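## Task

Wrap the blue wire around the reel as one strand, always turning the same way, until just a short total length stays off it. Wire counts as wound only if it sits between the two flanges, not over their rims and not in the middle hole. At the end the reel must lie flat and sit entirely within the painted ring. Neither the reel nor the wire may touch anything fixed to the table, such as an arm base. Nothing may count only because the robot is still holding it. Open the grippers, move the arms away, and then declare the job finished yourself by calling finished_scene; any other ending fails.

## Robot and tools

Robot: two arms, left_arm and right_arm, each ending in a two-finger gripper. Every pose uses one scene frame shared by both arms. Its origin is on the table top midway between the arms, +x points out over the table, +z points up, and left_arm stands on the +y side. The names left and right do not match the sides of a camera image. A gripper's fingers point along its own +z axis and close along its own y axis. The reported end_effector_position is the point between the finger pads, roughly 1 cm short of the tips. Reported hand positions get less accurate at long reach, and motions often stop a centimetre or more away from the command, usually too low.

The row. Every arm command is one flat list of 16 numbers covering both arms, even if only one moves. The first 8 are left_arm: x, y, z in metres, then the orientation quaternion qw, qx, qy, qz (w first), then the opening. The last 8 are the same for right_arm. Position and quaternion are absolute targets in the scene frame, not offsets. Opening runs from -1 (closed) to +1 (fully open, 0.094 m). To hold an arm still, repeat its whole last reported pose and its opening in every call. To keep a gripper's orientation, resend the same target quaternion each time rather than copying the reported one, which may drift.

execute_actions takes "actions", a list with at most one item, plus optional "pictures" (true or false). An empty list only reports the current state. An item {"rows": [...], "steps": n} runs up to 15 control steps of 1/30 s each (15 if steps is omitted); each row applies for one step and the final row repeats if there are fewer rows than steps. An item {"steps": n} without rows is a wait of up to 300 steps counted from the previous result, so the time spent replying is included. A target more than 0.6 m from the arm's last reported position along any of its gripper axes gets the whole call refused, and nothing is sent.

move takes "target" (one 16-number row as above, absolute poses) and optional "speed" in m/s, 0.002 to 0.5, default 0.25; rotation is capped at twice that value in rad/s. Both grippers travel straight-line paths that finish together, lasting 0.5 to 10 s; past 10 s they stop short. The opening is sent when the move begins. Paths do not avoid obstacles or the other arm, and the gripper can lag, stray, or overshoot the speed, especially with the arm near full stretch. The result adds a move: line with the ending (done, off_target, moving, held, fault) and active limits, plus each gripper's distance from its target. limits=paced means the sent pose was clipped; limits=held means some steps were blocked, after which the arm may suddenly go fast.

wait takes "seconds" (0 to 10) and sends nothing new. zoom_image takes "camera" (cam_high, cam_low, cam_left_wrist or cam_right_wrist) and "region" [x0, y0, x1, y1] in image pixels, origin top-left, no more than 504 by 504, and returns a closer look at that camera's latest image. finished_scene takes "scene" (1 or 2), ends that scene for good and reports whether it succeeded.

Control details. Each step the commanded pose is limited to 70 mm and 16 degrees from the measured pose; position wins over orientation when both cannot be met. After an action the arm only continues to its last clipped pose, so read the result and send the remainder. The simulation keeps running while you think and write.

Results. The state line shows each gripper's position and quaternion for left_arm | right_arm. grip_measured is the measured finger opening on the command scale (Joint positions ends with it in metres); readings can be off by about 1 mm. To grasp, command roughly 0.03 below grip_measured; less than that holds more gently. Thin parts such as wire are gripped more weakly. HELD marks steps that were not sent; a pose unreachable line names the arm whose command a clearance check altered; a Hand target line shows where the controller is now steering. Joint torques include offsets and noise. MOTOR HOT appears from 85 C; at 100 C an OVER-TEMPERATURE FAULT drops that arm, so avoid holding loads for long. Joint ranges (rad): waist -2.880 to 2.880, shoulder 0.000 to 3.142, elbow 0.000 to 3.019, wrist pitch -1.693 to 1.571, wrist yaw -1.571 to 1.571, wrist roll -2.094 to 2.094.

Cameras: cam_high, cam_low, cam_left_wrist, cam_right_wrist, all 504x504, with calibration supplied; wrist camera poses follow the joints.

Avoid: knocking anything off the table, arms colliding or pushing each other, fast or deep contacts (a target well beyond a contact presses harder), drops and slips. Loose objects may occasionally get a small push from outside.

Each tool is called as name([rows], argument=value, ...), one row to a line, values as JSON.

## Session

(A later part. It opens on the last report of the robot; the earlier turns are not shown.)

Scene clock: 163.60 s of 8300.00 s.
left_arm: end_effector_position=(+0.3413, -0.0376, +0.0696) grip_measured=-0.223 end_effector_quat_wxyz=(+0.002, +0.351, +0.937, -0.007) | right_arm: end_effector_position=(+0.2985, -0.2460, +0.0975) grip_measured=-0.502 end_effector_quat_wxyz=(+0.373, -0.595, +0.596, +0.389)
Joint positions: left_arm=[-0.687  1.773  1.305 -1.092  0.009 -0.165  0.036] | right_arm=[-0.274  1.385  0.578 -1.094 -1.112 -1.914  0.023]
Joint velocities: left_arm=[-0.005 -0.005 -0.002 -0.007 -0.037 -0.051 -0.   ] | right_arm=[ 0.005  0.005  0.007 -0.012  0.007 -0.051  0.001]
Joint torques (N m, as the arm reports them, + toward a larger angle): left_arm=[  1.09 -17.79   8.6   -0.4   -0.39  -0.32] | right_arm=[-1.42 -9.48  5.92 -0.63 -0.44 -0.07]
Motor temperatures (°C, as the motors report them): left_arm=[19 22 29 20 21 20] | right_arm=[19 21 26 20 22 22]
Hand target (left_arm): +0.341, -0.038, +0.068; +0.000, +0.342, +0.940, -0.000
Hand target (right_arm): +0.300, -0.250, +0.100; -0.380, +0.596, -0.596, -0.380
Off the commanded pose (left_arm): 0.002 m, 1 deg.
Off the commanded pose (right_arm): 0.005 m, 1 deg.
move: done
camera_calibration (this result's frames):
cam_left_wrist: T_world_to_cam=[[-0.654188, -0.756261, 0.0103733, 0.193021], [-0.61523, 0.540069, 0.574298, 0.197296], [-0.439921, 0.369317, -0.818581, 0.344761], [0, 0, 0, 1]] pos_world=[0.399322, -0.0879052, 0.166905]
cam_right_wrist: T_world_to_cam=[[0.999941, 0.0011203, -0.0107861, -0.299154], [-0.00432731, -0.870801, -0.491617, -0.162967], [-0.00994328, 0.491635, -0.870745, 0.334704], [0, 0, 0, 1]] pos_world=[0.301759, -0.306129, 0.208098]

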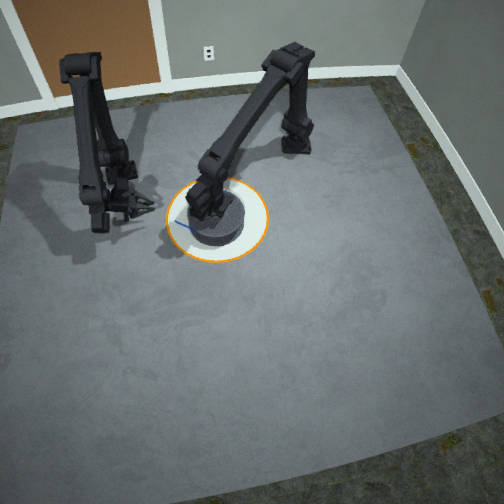

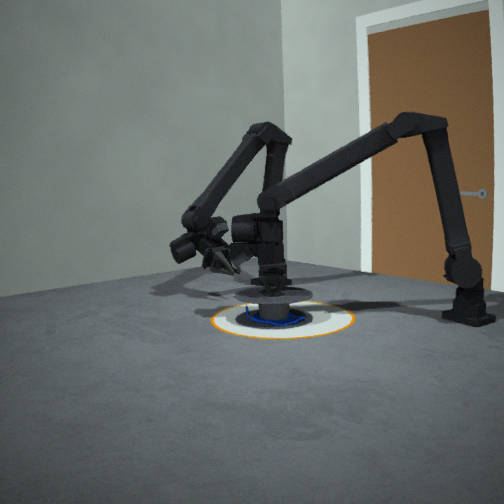

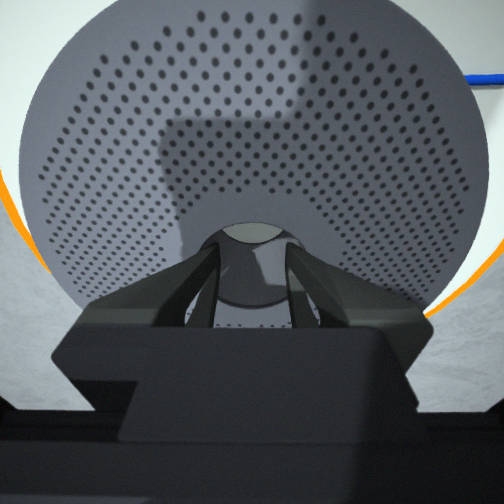

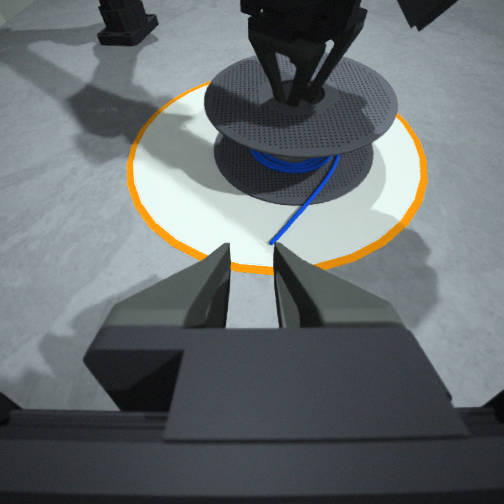

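move(target=[0.341,-0.038,0.068,0,0.342,0.94,0,-0.2, 0.31,-0.19,0.04,0.419,-0.375,0.804,0.195,-0.5], speed=0.15)

move(target=[0.341,-0.038,0.068,0,0.342,0.94,0,-0.2, 0.323,-0.174,0.012,0.419,-0.375,0.804,0.195,-0.5], speed=0.04)

Scene clock: 170.53 s of 8300.00 s.
left_arm: end_effector_position=(+0.3413, -0.0376, +0.0698) grip_measured=-0.223 end_effector_quat_wxyz=(+0.002, +0.349, +0.937, -0.007) | right_arm: end_effector_position=(+0.3138, -0.1919, +0.0421) grip_measured=-0.502 end_effector_quat_wxyz=(+0.416, -0.382, +0.803, +0.190)
Joint positions: left_arm=[-0.687  1.773  1.305 -1.092  0.01  -0.169  0.036] | right_arm=[ 0.224  1.097  0.152  0.258 -0.412 -0.332  0.023]
Joint velocities: left_arm=[ 0.005 -0.005 -0.022 -0.022 -0.022 -0.037 -0.001] | right_arm=[-0.005 -0.005 -0.017  0.007  0.022 -0.007 -0.001]
Joint torques (N m, as the arm reports them, + toward a larger angle): left_arm=[  1.03 -17.84   8.57  -0.39  -0.4   -0.31] | right_arm=[ 1.1  -3.58  5.88  2.25 -0.04  0.18]
Motor temperatures (°C, as the motors report them): left_arm=[19 23 29 20 21 20] | right_arm=[19 21 25 20 22 22]
Hand target (left_arm): +0.341, -0.038, +0.068; +0.000, +0.342, +0.940, -0.000
Hand target (right_arm): +0.309, -0.190, +0.038; +0.413, -0.381, +0.804, +0.195
Off the commanded pose (left_arm): 0.002 m, 1 deg.
Off the commanded pose (right_arm): 0.005 m, 1 deg.
After step 90, 1.00 s passed at rest.
move: done
camera_calibration (this result's frames):
cam_left_wrist: T_world_to_cam=[[-0.651301, -0.758742, 0.0108492, 0.191839], [-0.617222, 0.538029, 0.574074, 0.197818], [-0.441412, 0.367199, -0.818731, 0.345359], [0, 0, 0, 1]] pos_world=[0.399488, -0.0876912, 0.167112]
cam_right_wrist: T_world_to_cam=[[0.767322, -0.640878, 0.0222069, -0.366736], [-0.601602, -0.731423, -0.321085, 0.0640188], [0.222019, 0.233016, -0.94679, 0.140823], [0, 0, 0, 1]] pos_world=[0.288653, -0.221022, 0.16203]

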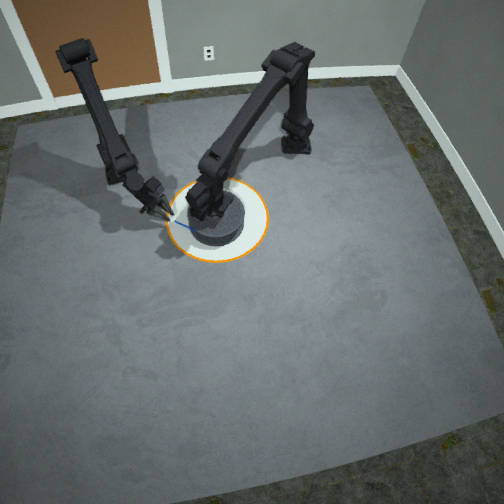

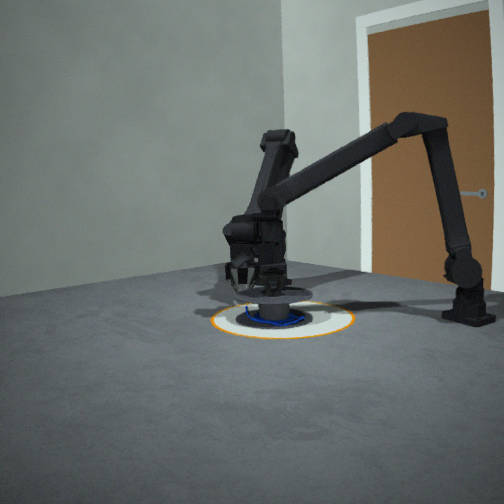

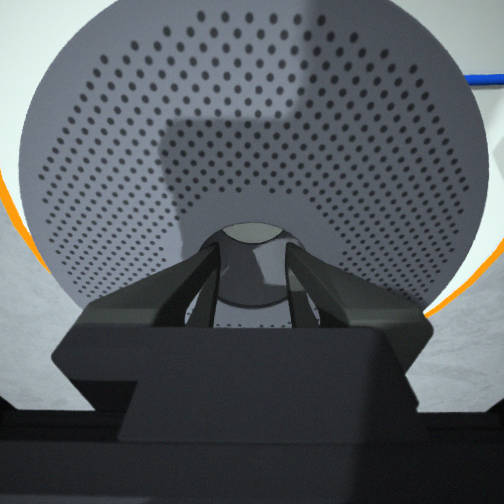

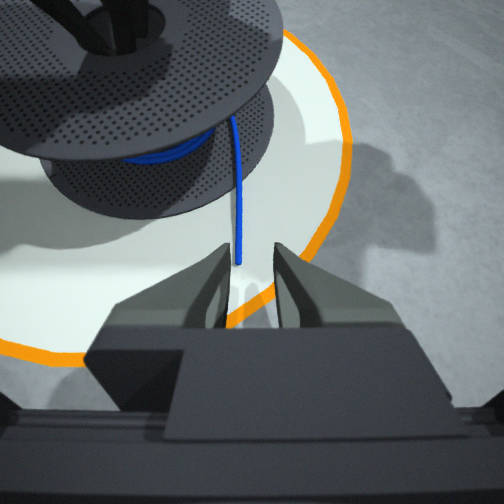

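Scene clock: 171.70 s of 8300.00 s.
left_arm: end_effector_position=(+0.3413, -0.0376, +0.0698) grip_measured=-0.223 end_effector_quat_wxyz=(+0.002, +0.349, +0.937, -0.007) | right_arm: end_effector_position=(+0.3236, -0.1789, +0.0136) grip_measured=-0.502 end_effector_quat_wxyz=(+0.420, -0.374, +0.804, +0.191)
Joint positions: left_arm=[-0.687  1.773  1.305 -1.092  0.01  -0.169  0.036] | right_arm=[ 0.271  1.361  0.152  0.546 -0.369 -0.284  0.023]
Joint velocities: left_arm=[ 0.005 -0.015 -0.007 -0.012  0.007  0.007  0.   ] | right_arm=[ 0.015 -0.005 -0.007  0.002 -0.037 -0.007  0.   ]
Joint torques (N m, as the arm reports them, + toward a larger angle): left_arm=[  1.03 -17.83   8.57  -0.38  -0.4   -0.31] | right_arm=[ 1.34 -4.94  5.14  2.05  0.    0.14]
Motor temperatures (°C, as the motors report them): left_arm=[19 23 29 20 21 20] | right_arm=[19 21 25 20 22 22]
Hand target (left_arm): +0.341, -0.038, +0.068; +0.000, +0.342, +0.940, -0.000
Hand target (right_arm): +0.323, -0.174, +0.012; +0.419, -0.375, +0.804, +0.195
Off the commanded pose (left_arm): 0.002 m, 1 deg.
Off the commanded pose (right_arm): 0.005 m, 1 deg.
move: done
camera_calibration (this result's frames):
cam_left_wrist: T_world_to_cam=[[-0.651301, -0.758742, 0.0108492, 0.191839], [-0.617222, 0.538029, 0.574074, 0.197818], [-0.441412, 0.367199, -0.818731, 0.345359], [0, 0, 0, 1]] pos_world=[0.399488, -0.0876912, 0.167112]
cam_right_wrist: T_world_to_cam=[[0.757931, -0.652103, 0.0174047, -0.364211], [-0.611562, -0.71959, -0.328911, 0.0756892], [0.227008, 0.238648, -0.9442, 0.107912], [0, 0, 0, 1]] pos_world=[0.297838, -0.208791, 0.133124]

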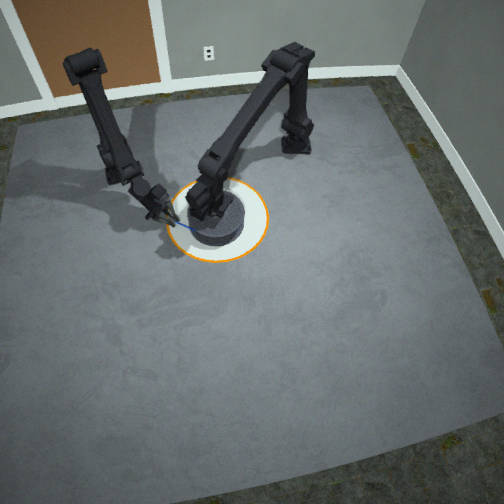

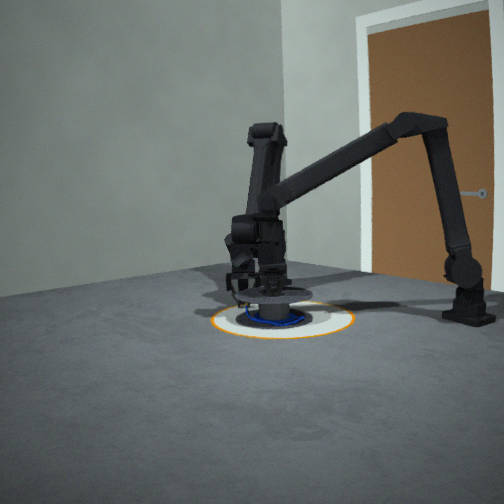

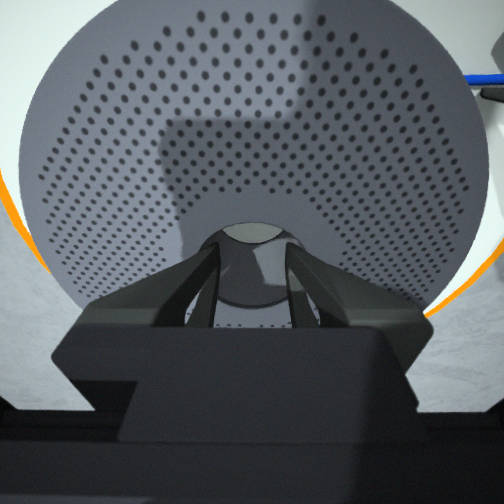

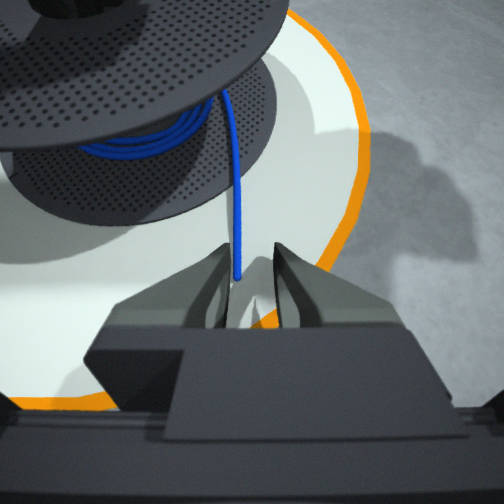

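move(target=[0.341,-0.038,0.068,0,0.342,0.94,0,-0.2, 0.323,-0.176,0.011,0.419,-0.375,0.804,0.195,-1], speed=0.04)

move(target=[0.341,-0.038,0.068,0,-0.087,0.996,0,-0.2, 0.345,-0.145,0.035,0.465,-0.357,0.764,0.227,-1], speed=0.12)

Scene clock: 174.33 s of 8300.00 s.
left_arm: end_effector_position=(+0.3413, -0.0376, +0.0698) grip_measured=-0.223 end_effector_quat_wxyz=(+0.002, +0.349, +0.937, -0.007) | right_arm: end_effector_position=(+0.3239, -0.1785, +0.0137) grip_measured=-0.979 end_effector_quat_wxyz=(+0.421, -0.374, +0.804, +0.192)
Joint positions: left_arm=[-0.687  1.773  1.305 -1.092  0.01  -0.169  0.036] | right_arm=[ 0.271  1.364  0.152  0.551 -0.37  -0.282  0.001]
Joint velocities: left_arm=[-0.015 -0.015 -0.012 -0.002  0.007 -0.081  0.001] | right_arm=[-0.015  0.005 -0.027  0.007 -0.11  -0.007 -0.001]
Joint torques (N m, as the arm reports them, + toward a larger angle): left_arm=[  1.07 -17.83   8.59  -0.4   -0.4   -0.31] | right_arm=[ 0.57 -4.93  4.81  2.07 -0.16  0.1 ]
Motor temperatures (°C, as the motors report them): left_arm=[19 23 29 20 21 20] | right_arm=[19 21 25 20 22 22]
Hand target (left_arm): +0.341, -0.038, +0.068; +0.000, +0.342, +0.940, -0.000
Hand target (right_arm): +0.323, -0.176, +0.011; +0.419, -0.375, +0.804, +0.195
Off the commanded pose (left_arm): 0.002 m, 1 deg.
Off the commanded pose (right_arm): 0.004 m, 0 deg.
move: done
camera_calibration (this result's frames):
cam_left_wrist: T_world_to_cam=[[-0.651301, -0.758742, 0.0108492, 0.191839], [-0.617222, 0.538029, 0.574074, 0.197818], [-0.441412, 0.367199, -0.818731, 0.345359], [0, 0, 0, 1]] pos_world=[0.399488, -0.0876912, 0.167112]
cam_right_wrist: T_world_to_cam=[[0.757988, -0.652068, 0.0161716, -0.364162], [-0.611186, -0.718689, -0.331568, 0.0762576], [0.227827, 0.241441, -0.943293, 0.108148], [0, 0, 0, 1]] pos_world=[0.297999, -0.208764, 0.133189]

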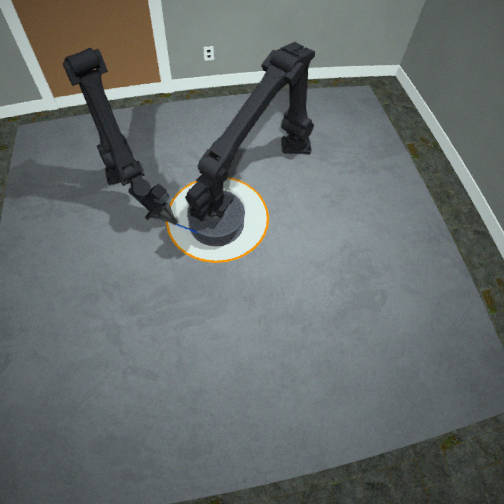

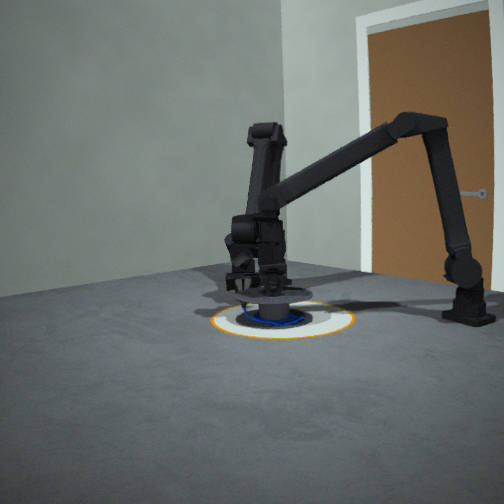

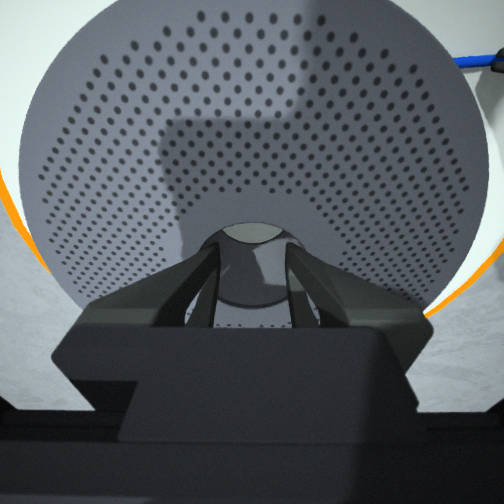

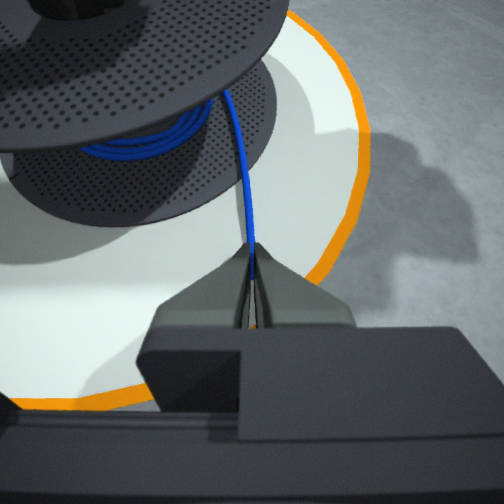

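Scene clock: 178.47 s of 8300.00 s.
left_arm: end_effector_position=(+0.3412, -0.0377, +0.0698) grip_measured=-0.220 end_effector_quat_wxyz=(-0.001, -0.077, +0.997, -0.008) | right_arm: end_effector_position=(+0.3351, -0.1564, +0.0271) grip_measured=-0.979 end_effector_quat_wxyz=(+0.458, -0.360, +0.782, +0.222)
Joint positions: left_arm=[-0.687  1.773  1.305 -1.092  0.01  -1.036  0.037] | right_arm=[ 0.314  1.449  0.167  0.737 -0.377 -0.2    0.001]
Joint velocities: left_arm=[-0.005 -0.015  0.007 -0.022 -0.007 -0.037  0.   ] | right_arm=[ 0.005 -0.005  0.022  0.017  0.037 -0.066 -0.   ]
Joint torques (N m, as the arm reports them, + toward a larger angle): left_arm=[  1.06 -17.76   8.55  -0.43  -0.49  -0.34] | right_arm=[ 1.23 -6.09  6.69  2.42 -0.16  0.17]
Motor temperatures (°C, as the motors report them): left_arm=[19 23 29 20 21 20] | right_arm=[19 21 25 20 22 22]
Hand target (left_arm): +0.341, -0.038, +0.068; +0.000, -0.087, +0.996, -0.000
Hand target (right_arm): +0.345, -0.146, +0.035; +0.470, -0.361, +0.772, +0.229
Off the commanded pose (left_arm): 0.002 m, 1 deg.
Off the commanded pose (right_arm): 0.017 m, 2 deg.
move: off_target (right_arm)
camera_calibration (this result's frames):
cam_left_wrist: T_world_to_cam=[[0.157142, -0.987471, 0.0144139, -0.0929928], [-0.802717, -0.119212, 0.584323, 0.235593], [-0.575284, -0.103392, -0.811393, 0.372766], [0, 0, 0, 1]] pos_world=[0.418174, -0.025201, 0.166138]
cam_right_wrist: T_world_to_cam=[[0.760746, -0.649001, -0.00796439, -0.358249], [-0.588871, -0.684999, -0.428961, 0.103856], [0.27294, 0.33102, -0.903288, 0.110718], [0, 0, 0, 1]] pos_world=[0.303475, -0.198013, 0.141707]

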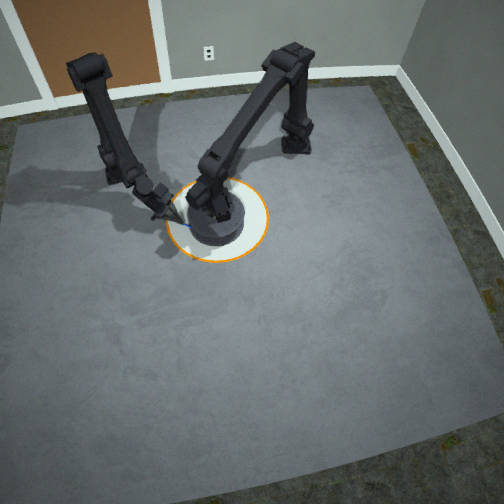

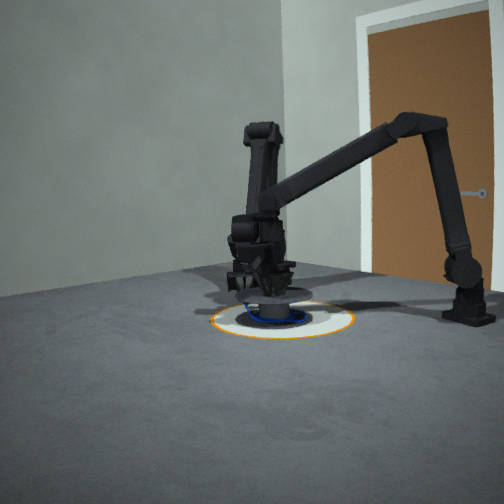

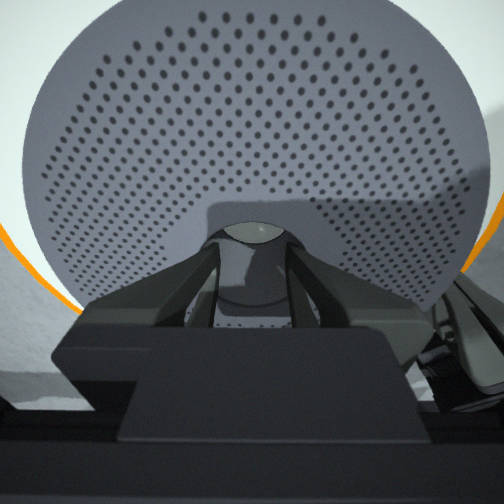

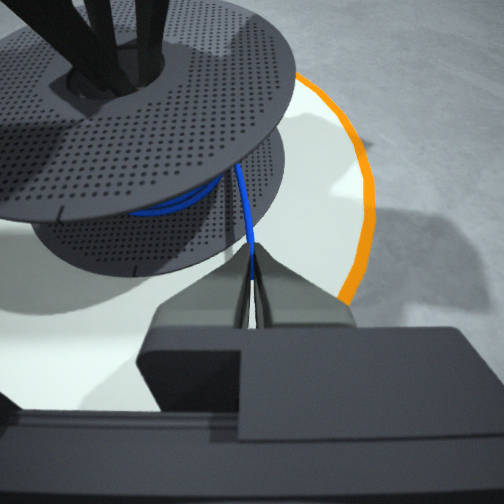

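move(target=[0.341,-0.038,0.068,0,-0.537,0.843,0,-0.2, 0.343,-0.098,0.03,0.458,-0.476,0.679,0.321,-1], speed=0.12)

zoom_image(camera="cam_low", region=[200, 230, 360, 350])

Scene clock: 185.43 s of 8300.00 s.
left_arm: end_effector_position=(+0.3418, -0.0372, +0.0700) grip_measured=-0.218 end_effector_quat_wxyz=(-0.002, -0.528, +0.850, -0.006) | right_arm: end_effector_position=(+0.3322, -0.1051, +0.0250) grip_measured=-0.979 end_effector_quat_wxyz=(+0.444, -0.469, +0.691, +0.324)
Joint positions: left_arm=[-0.687  1.773  1.305 -1.092  0.006 -1.993  0.037] | right_arm=[ 0.314  1.632  0.28   0.808 -0.7   -0.337  0.001]
Joint velocities: left_arm=[-0.005  0.005 -0.007 -0.017 -0.037  0.007 -0.001] | right_arm=[-0.005  0.015  0.002 -0.022 -0.037  0.007 -0.   ]
Joint torques (N m, as the arm reports them, + toward a larger angle): left_arm=[  1.05 -17.54   8.48  -0.54  -0.33  -0.37] | right_arm=[ 0.04 -8.25  5.86  2.3  -0.33 -0.06]
Motor temperatures (°C, as the motors report them): left_arm=[19 23 29 20 21 20] | right_arm=[19 21 25 20 22 22]
Hand target (left_arm): +0.341, -0.038, +0.068; -0.000, -0.537, +0.844, -0.000
Hand target (right_arm): +0.343, -0.099, +0.031; +0.459, -0.475, +0.678, +0.321
Off the commanded pose (left_arm): 0.002 m, 2 deg.
Off the commanded pose (right_arm): 0.014 m, 2 deg.
move: off_target (right_arm)
camera_calibration (this result's frames):
cam_left_wrist: T_world_to_cam=[[0.897704, -0.44053, 0.00772963, -0.324922], [-0.359827, -0.722898, 0.589866, 0.0618044], [-0.254266, -0.532307, -0.807464, 0.247353], [0, 0, 0, 1]] pos_world=[0.376816, 0.0332082, 0.165784]
cam_right_wrist: T_world_to_cam=[[0.933068, -0.358964, -0.0230011, -0.349194], [-0.319141, -0.796665, -0.513297, 0.0371812], [0.165931, 0.486281, -0.857903, 0.143348], [0, 0, 0, 1]] pos_world=[0.313902, -0.165434, 0.134032]

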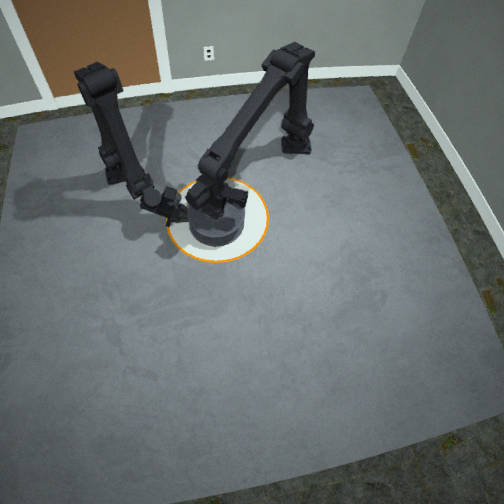

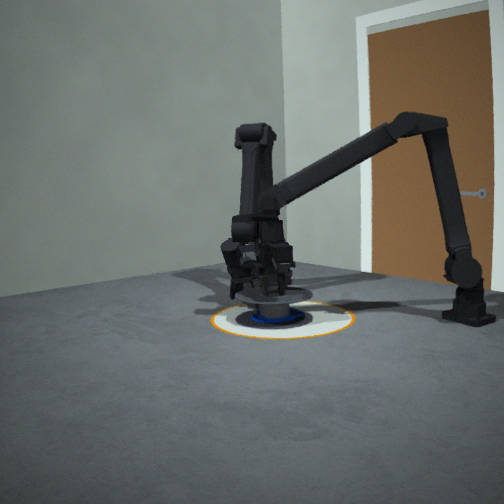

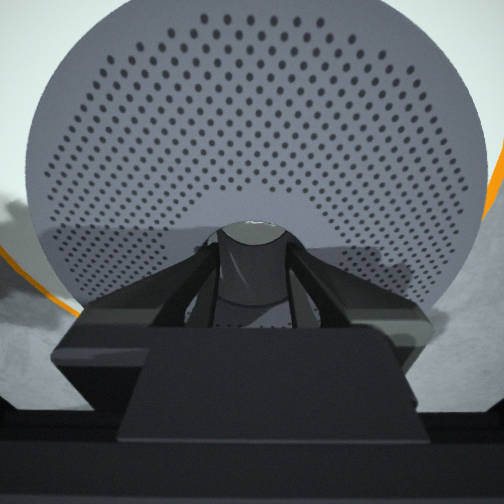

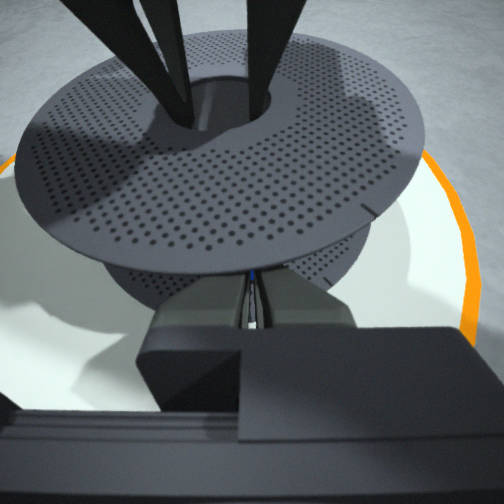

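Region (200, 230, 360, 350) of cam_low's 504x504 image, scaled by 3.150, with more detail than that image has; it fills the top 378 rows of this view, and the rest is white.

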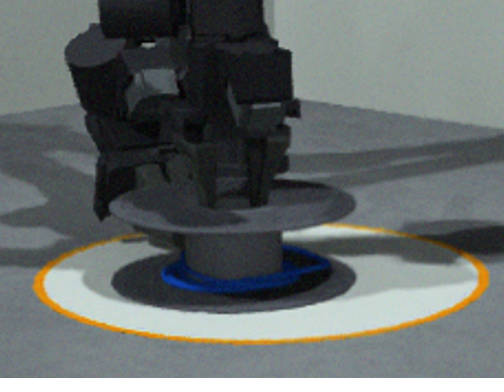

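move(target=[0.341,-0.038,0.068,0,-0.537,0.843,0,-0.2, 0.333,-0.105,0.026,0.458,-0.476,0.679,0.321,-0.75], speed=0.05)

move(target=[0.341,-0.038,0.068,0,-0.537,0.843,0,-0.2, 0.30,-0.19,0.06,0.458,-0.476,0.679,0.321,-0.75], speed=0.1)

Scene clock: 190.07 s of 8300.00 s.
left_arm: end_effector_position=(+0.3421, -0.0370, +0.0704) grip_measured=-0.217 end_effector_quat_wxyz=(-0.001, -0.529, +0.849, -0.006) | right_arm: end_effector_position=(+0.3331, -0.1042, +0.0257) grip_measured=-0.752 end_effector_quat_wxyz=(+0.451, -0.472, +0.685, +0.323)
Joint positions: left_arm=[-0.687  1.772  1.305 -1.092  0.003 -1.997  0.037] | right_arm=[ 0.314  1.642  0.28   0.832 -0.703 -0.345  0.012]
Joint velocities: left_arm=[-0.005 -0.005 -0.022  0.002  0.037 -0.022  0.001] | right_arm=[-0.005 -0.015 -0.002  0.002  0.007  0.051  0.002]
Joint torques (N m, as the arm reports them, + toward a larger angle): left_arm=[  1.08 -17.48   8.49  -0.54  -0.27  -0.37] | right_arm=[-0.42 -8.68  2.94  2.53 -0.38 -0.04]
Motor temperatures (°C, as the motors report them): left_arm=[19 23 29 20 21 20] | right_arm=[19 21 25 20 22 22]
Hand target (left_arm): +0.341, -0.038, +0.068; +0.000, -0.537, +0.843, -0.000
Hand target (right_arm): +0.333, -0.105, +0.026; +0.458, -0.476, +0.679, +0.321
Off the commanded pose (left_arm): 0.003 m, 1 deg.
Off the commanded pose (right_arm): 0.001 m, 1 deg.
After step 90, 0.93 s passed at rest.
move: done
camera_calibration (this result's frames):
cam_left_wrist: T_world_to_cam=[[0.899371, -0.437086, 0.00933766, -0.325685], [-0.358345, -0.724779, 0.588459, 0.061384], [-0.250439, -0.532589, -0.808473, 0.246602], [0, 0, 0, 1]] pos_world=[0.376667, 0.0334748, 0.16629]
cam_right_wrist: T_world_to_cam=[[0.935288, -0.35379, -0.00828604, -0.350229], [-0.305663, -0.795814, -0.522734, 0.0343047], [0.178344, 0.491439, -0.852456, 0.139637], [0, 0, 0, 1]] pos_world=[0.313148, -0.165231, 0.134065]

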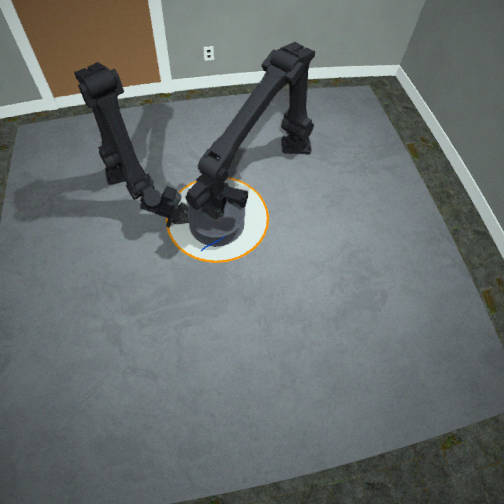

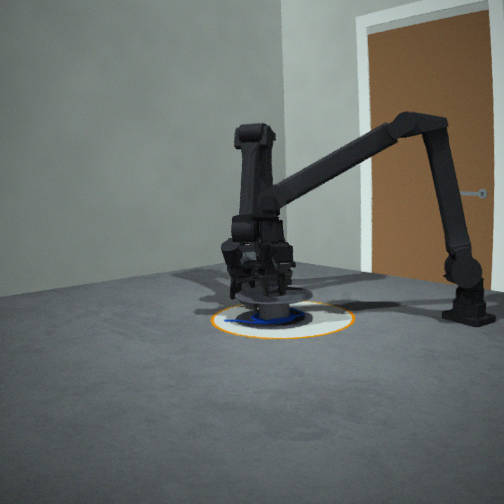

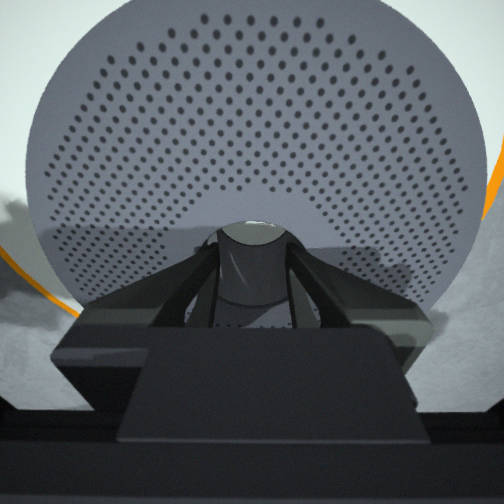

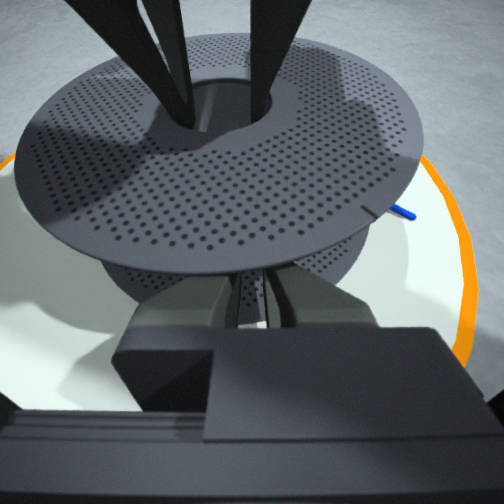

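Scene clock: 191.53 s of 8300.00 s.
left_arm: end_effector_position=(+0.3422, -0.0370, +0.0705) grip_measured=-0.217 end_effector_quat_wxyz=(-0.001, -0.531, +0.847, -0.007) | right_arm: end_effector_position=(+0.2991, -0.1865, +0.0599) grip_measured=-0.752 end_effector_quat_wxyz=(+0.457, -0.474, +0.679, +0.325)
Joint positions: left_arm=[-0.687  1.771  1.305 -1.092  0.003 -2.001  0.037] | right_arm=[ 0.009  1.264  0.166  0.389 -0.964 -0.604  0.012]
Joint velocities: left_arm=[-0.005 -0.005  0.002 -0.002 -0.037 -0.022 -0.   ] | right_arm=[-0.015 -0.005 -0.012 -0.017  0.007  0.007 -0.001]
Joint torques (N m, as the arm reports them, + toward a larger angle): left_arm=[  1.09 -17.49   8.49  -0.54  -0.26  -0.33] | right_arm=[-1.2  -6.51  5.15  0.74 -0.41 -0.07]
Motor temperatures (°C, as the motors report them): left_arm=[19 23 29 20 21 20] | right_arm=[19 21 25 20 22 22]
Hand target (left_arm): +0.341, -0.038, +0.068; +0.000, -0.537, +0.843, -0.000
Hand target (right_arm): +0.299, -0.190, +0.060; +0.459, -0.475, +0.679, +0.321
Off the commanded pose (left_arm): 0.003 m, 1 deg.
Off the commanded pose (right_arm): 0.004 m, 1 deg.
move: done
camera_calibration (this result's frames):
cam_left_wrist: T_world_to_cam=[[0.90103, -0.433649, 0.00965231, -0.32617], [-0.355695, -0.725956, 0.588616, 0.0603056], [-0.248246, -0.533794, -0.808355, 0.245942], [0, 0, 0, 1]] pos_world=[0.376394, 0.0336185, 0.16646]
cam_right_wrist: T_world_to_cam=[[0.938007, -0.346615, -0.000629269, -0.347206], [-0.29287, -0.791592, -0.536292, -0.025948], [0.185389, 0.50323, -0.844032, 0.214845], [0, 0, 0, 1]] pos_world=[0.278252, -0.249003, 0.167202]

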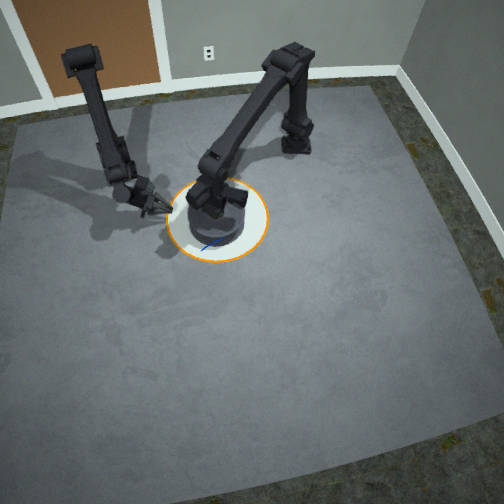

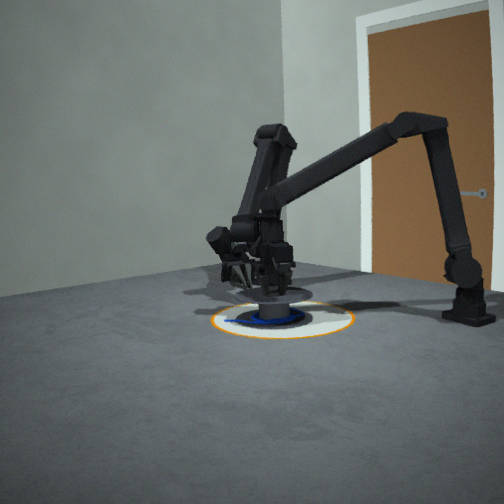

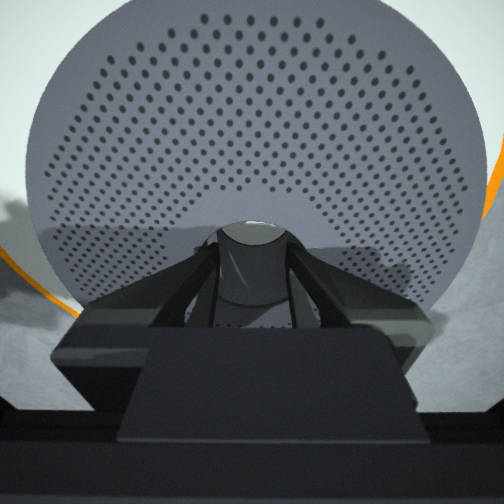

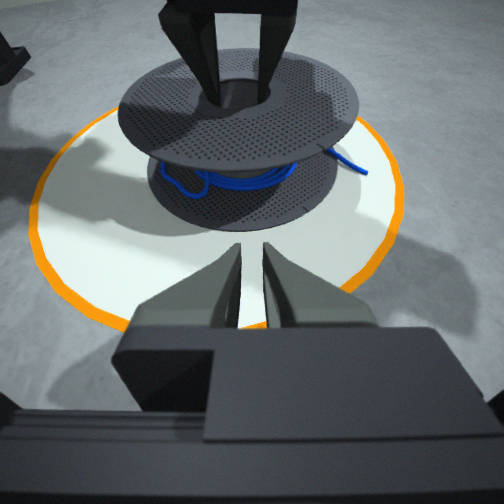

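move(target=[0.341,-0.038,0.068,0,0,1,0,-0.2, 0.30,-0.19,0.06,0.458,-0.476,0.679,0.321,-0.5], speed=0.25)

Scene clock: 198.97 s of 8300.00 s.
left_arm: end_effector_position=(+0.3422, -0.0370, +0.0705) grip_measured=-0.216 end_effector_quat_wxyz=(+0.003, -0.014, +1.000, -0.006) | right_arm: end_effector_position=(+0.2979, -0.1866, +0.0587) grip_measured=-0.502 end_effector_quat_wxyz=(+0.455, -0.477, +0.678, +0.325)
Joint positions: left_arm=[-0.687  1.771  1.305 -1.092  0.003 -0.909  0.037] | right_arm=[ 0.009  1.264  0.166  0.38  -0.964 -0.615  0.023]
Joint velocities: left_arm=[ 0.005 -0.005  0.007 -0.017 -0.037  0.051  0.001] | right_arm=[-0.005 -0.005 -0.007 -0.002 -0.022 -0.022 -0.001]
Joint torques (N m, as the arm reports them, + toward a larger angle): left_arm=[  1.05 -17.61   8.58  -0.43  -0.22   0.12] | right_arm=[-1.34 -6.36  5.5   0.74 -0.41 -0.08]
Motor temperatures (°C, as the motors report them): left_arm=[19 23 29 20 21 20] | right_arm=[19 21 25 20 22 22]
Hand target (left_arm): +0.341, -0.038, +0.068; +0.000, -0.000, +1.000, -0.000
Hand target (right_arm): +0.300, -0.190, +0.060; +0.458, -0.476, +0.679, +0.321
Off the commanded pose (left_arm): 0.003 m, 2 deg.
Off the commanded pose (right_arm): 0.004 m, 1 deg.
After step 90, 1.63 s passed at rest.
move: done
camera_calibration (this result's frames):
cam_left_wrist: T_world_to_cam=[[0.0307611, -0.999461, 0.0114721, -0.0494391], [-0.816277, -0.018496, 0.577364, 0.244925], [-0.57684, -0.0271248, -0.816406, 0.37773], [0, 0, 0, 1]] pos_world=[0.419338, -0.0346365, 0.167537]
cam_right_wrist: T_world_to_cam=[[0.939579, -0.342331, 0.000652014, -0.345898], [-0.289339, -0.795151, -0.532933, -0.0288991], [0.182958, 0.500544, -0.846157, 0.214467], [0, 0, 0, 1]] pos_world=[0.277399, -0.248741, 0.166297]

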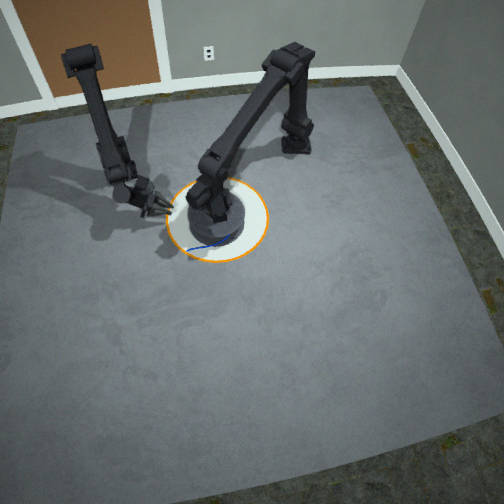

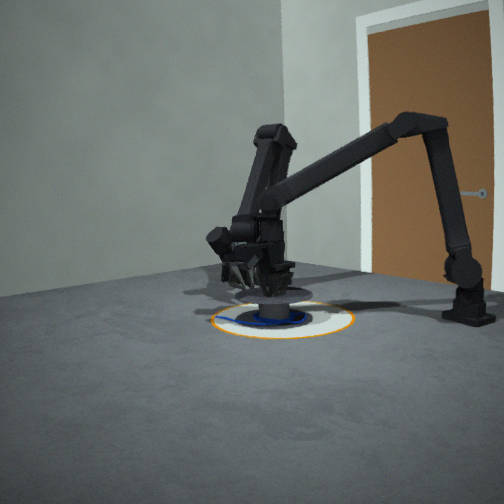

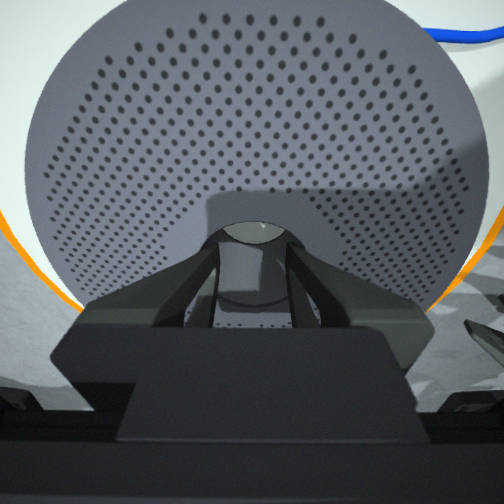

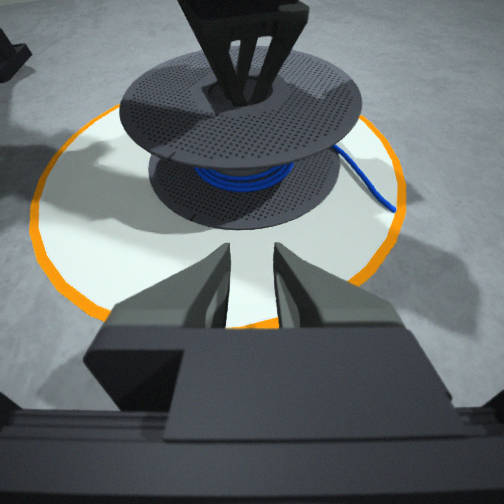

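move(target=[0.341,-0.038,0.068,0,0,1,0,-0.2, 0.45,-0.17,0.05,0.327,-0.627,0.627,0.327,-0.5], speed=0.15)

Scene clock: 212.23 s of 8300.00 s.
left_arm: end_effector_position=(+0.3422, -0.0370, +0.0705) grip_measured=-0.216 end_effector_quat_wxyz=(+0.003, -0.013, +1.000, -0.006) | right_arm: end_effector_position=(+0.4353, -0.1703, +0.0485) grip_measured=-0.502 end_effector_quat_wxyz=(+0.323, -0.621, +0.631, +0.335)
Joint positions: left_arm=[-0.687  1.771  1.305 -1.092  0.003 -0.907  0.037] | right_arm=[ 0.002  1.665  0.833 -0.558 -0.957 -1.325  0.023]
Joint velocities: left_arm=[-0.015  0.005 -0.012  0.002  0.037  0.051  0.   ] | right_arm=[-0.005 -0.005 -0.012  0.002  0.022 -0.037  0.001]
Joint torques (N m, as the arm reports them, + toward a larger angle): left_arm=[  1.09 -17.58   8.58  -0.44  -0.23   0.11] | right_arm=[ -0.76 -12.36   9.95  -0.16  -0.43  -0.07]
Motor temperatures (°C, as the motors report them): left_arm=[19 23 29 20 21 20] | right_arm=[19 21 25 20 22 22]
Hand target (left_arm): +0.341, -0.038, +0.068; +0.000, -0.000, +1.000, -0.000
Hand target (right_arm): +0.450, -0.172, +0.052; -0.329, +0.625, -0.627, -0.329
Off the commanded pose (left_arm): 0.003 m, 2 deg.
Off the commanded pose (right_arm): 0.015 m, 1 deg.
After step 90, 8.37 s passed at rest.
move: off_target (right_arm)
camera_calibration (this result's frames):
cam_left_wrist: T_world_to_cam=[[0.0284733, -0.999529, 0.0114597, -0.0486578], [-0.816333, -0.0166354, 0.577342, 0.245015], [-0.576879, -0.0257938, -0.816422, 0.377793], [0, 0, 0, 1]] pos_world=[0.41934, -0.0348143, 0.167539]
cam_right_wrist: T_world_to_cam=[[0.99987, -0.0105844, -0.0121832, -0.438537], [-0.0140732, -0.941337, -0.337175, -0.135849], [-0.00789968, 0.337303, -0.941363, 0.232422], [0, 0, 0, 1]] pos_world=[0.438404, -0.210918, 0.167646]

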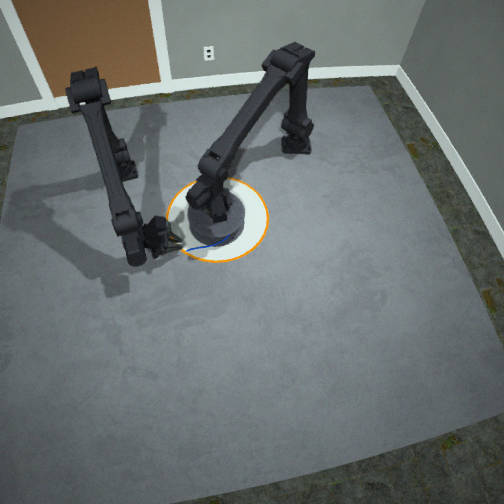

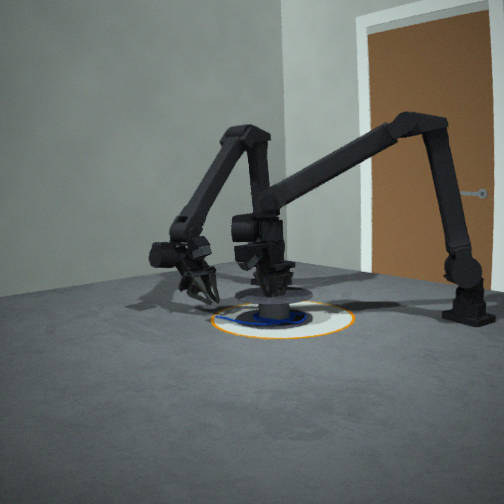

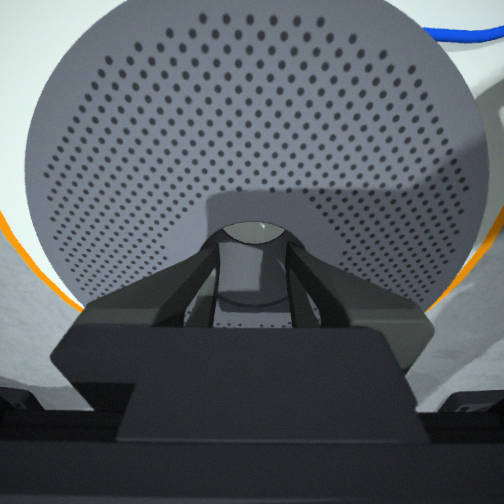

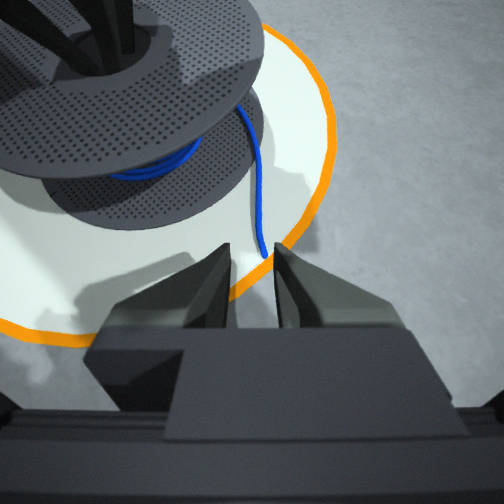

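move(target=[0.341,-0.038,0.068,0,0,1,0,-0.2, 0.447,-0.115,0.012,0.327,-0.627,0.627,0.327,-0.5], speed=0.05)

Scene clock: 216.27 s of 8300.00 s.
left_arm: end_effector_position=(+0.3422, -0.0370, +0.0705) grip_measured=-0.216 end_effector_quat_wxyz=(+0.003, -0.012, +1.000, -0.006) | right_arm: end_effector_position=(+0.4473, -0.1209, +0.0179) grip_measured=-0.502 end_effector_quat_wxyz=(+0.330, -0.628, +0.626, +0.325)
Joint positions: left_arm=[-0.687  1.771  1.305 -1.092  0.003 -0.907  0.037] | right_arm=[ 0.119  1.756  0.833 -0.294 -0.916 -1.144  0.023]
Joint velocities: left_arm=[ 0.005  0.005 -0.007  0.002  0.081  0.051  0.001] | right_arm=[ 0.005  0.015 -0.002  0.007 -0.139  0.022 -0.   ]
Joint torques (N m, as the arm reports them, + toward a larger angle): left_arm=[  1.07 -17.54   8.57  -0.44  -0.23   0.12] | right_arm=[  1.08 -13.35   6.75   1.19  -0.36   0.16]
Motor temperatures (°C, as the motors report them): left_arm=[19 23 29 20 21 20] | right_arm=[19 21 26 20 22 22]
Hand target (left_arm): +0.341, -0.038, +0.068; +0.000, +0.000, +1.000, -0.000
Hand target (right_arm): +0.447, -0.115, +0.012; -0.326, +0.628, -0.627, -0.327
Off the commanded pose (left_arm): 0.003 m, 2 deg.
Off the commanded pose (right_arm): 0.008 m, 0 deg.
move: done
camera_calibration (this result's frames):
cam_left_wrist: T_world_to_cam=[[0.028092, -0.99954, 0.0114577, -0.0485276], [-0.816342, -0.0163252, 0.577338, 0.24503], [-0.576885, -0.0255719, -0.816425, 0.377804], [0, 0, 0, 1]] pos_world=[0.419341, -0.0348439, 0.167539]
cam_right_wrist: T_world_to_cam=[[0.999821, -0.00829273, 0.01703, -0.45053], [-0.00217595, -0.943403, -0.331641, -0.105153], [0.0188163, 0.331544, -0.943252, 0.174464], [0, 0, 0, 1]] pos_world=[0.446938, -0.16078, 0.137363]

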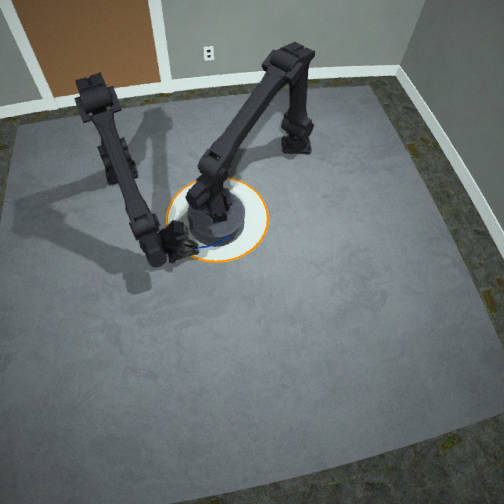

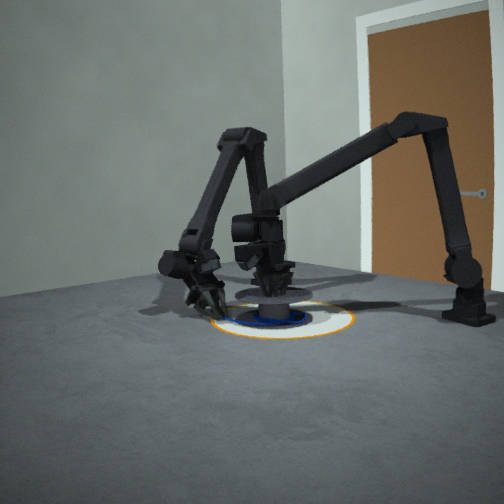

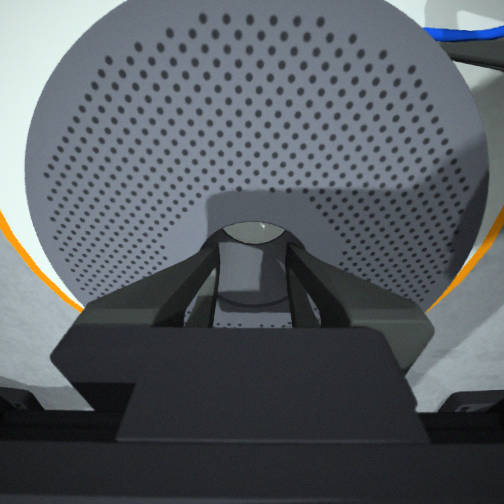

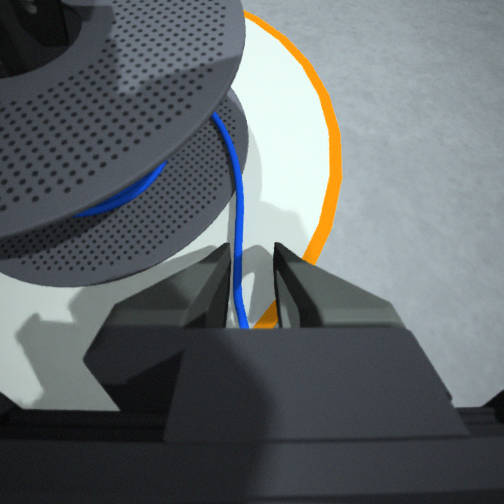

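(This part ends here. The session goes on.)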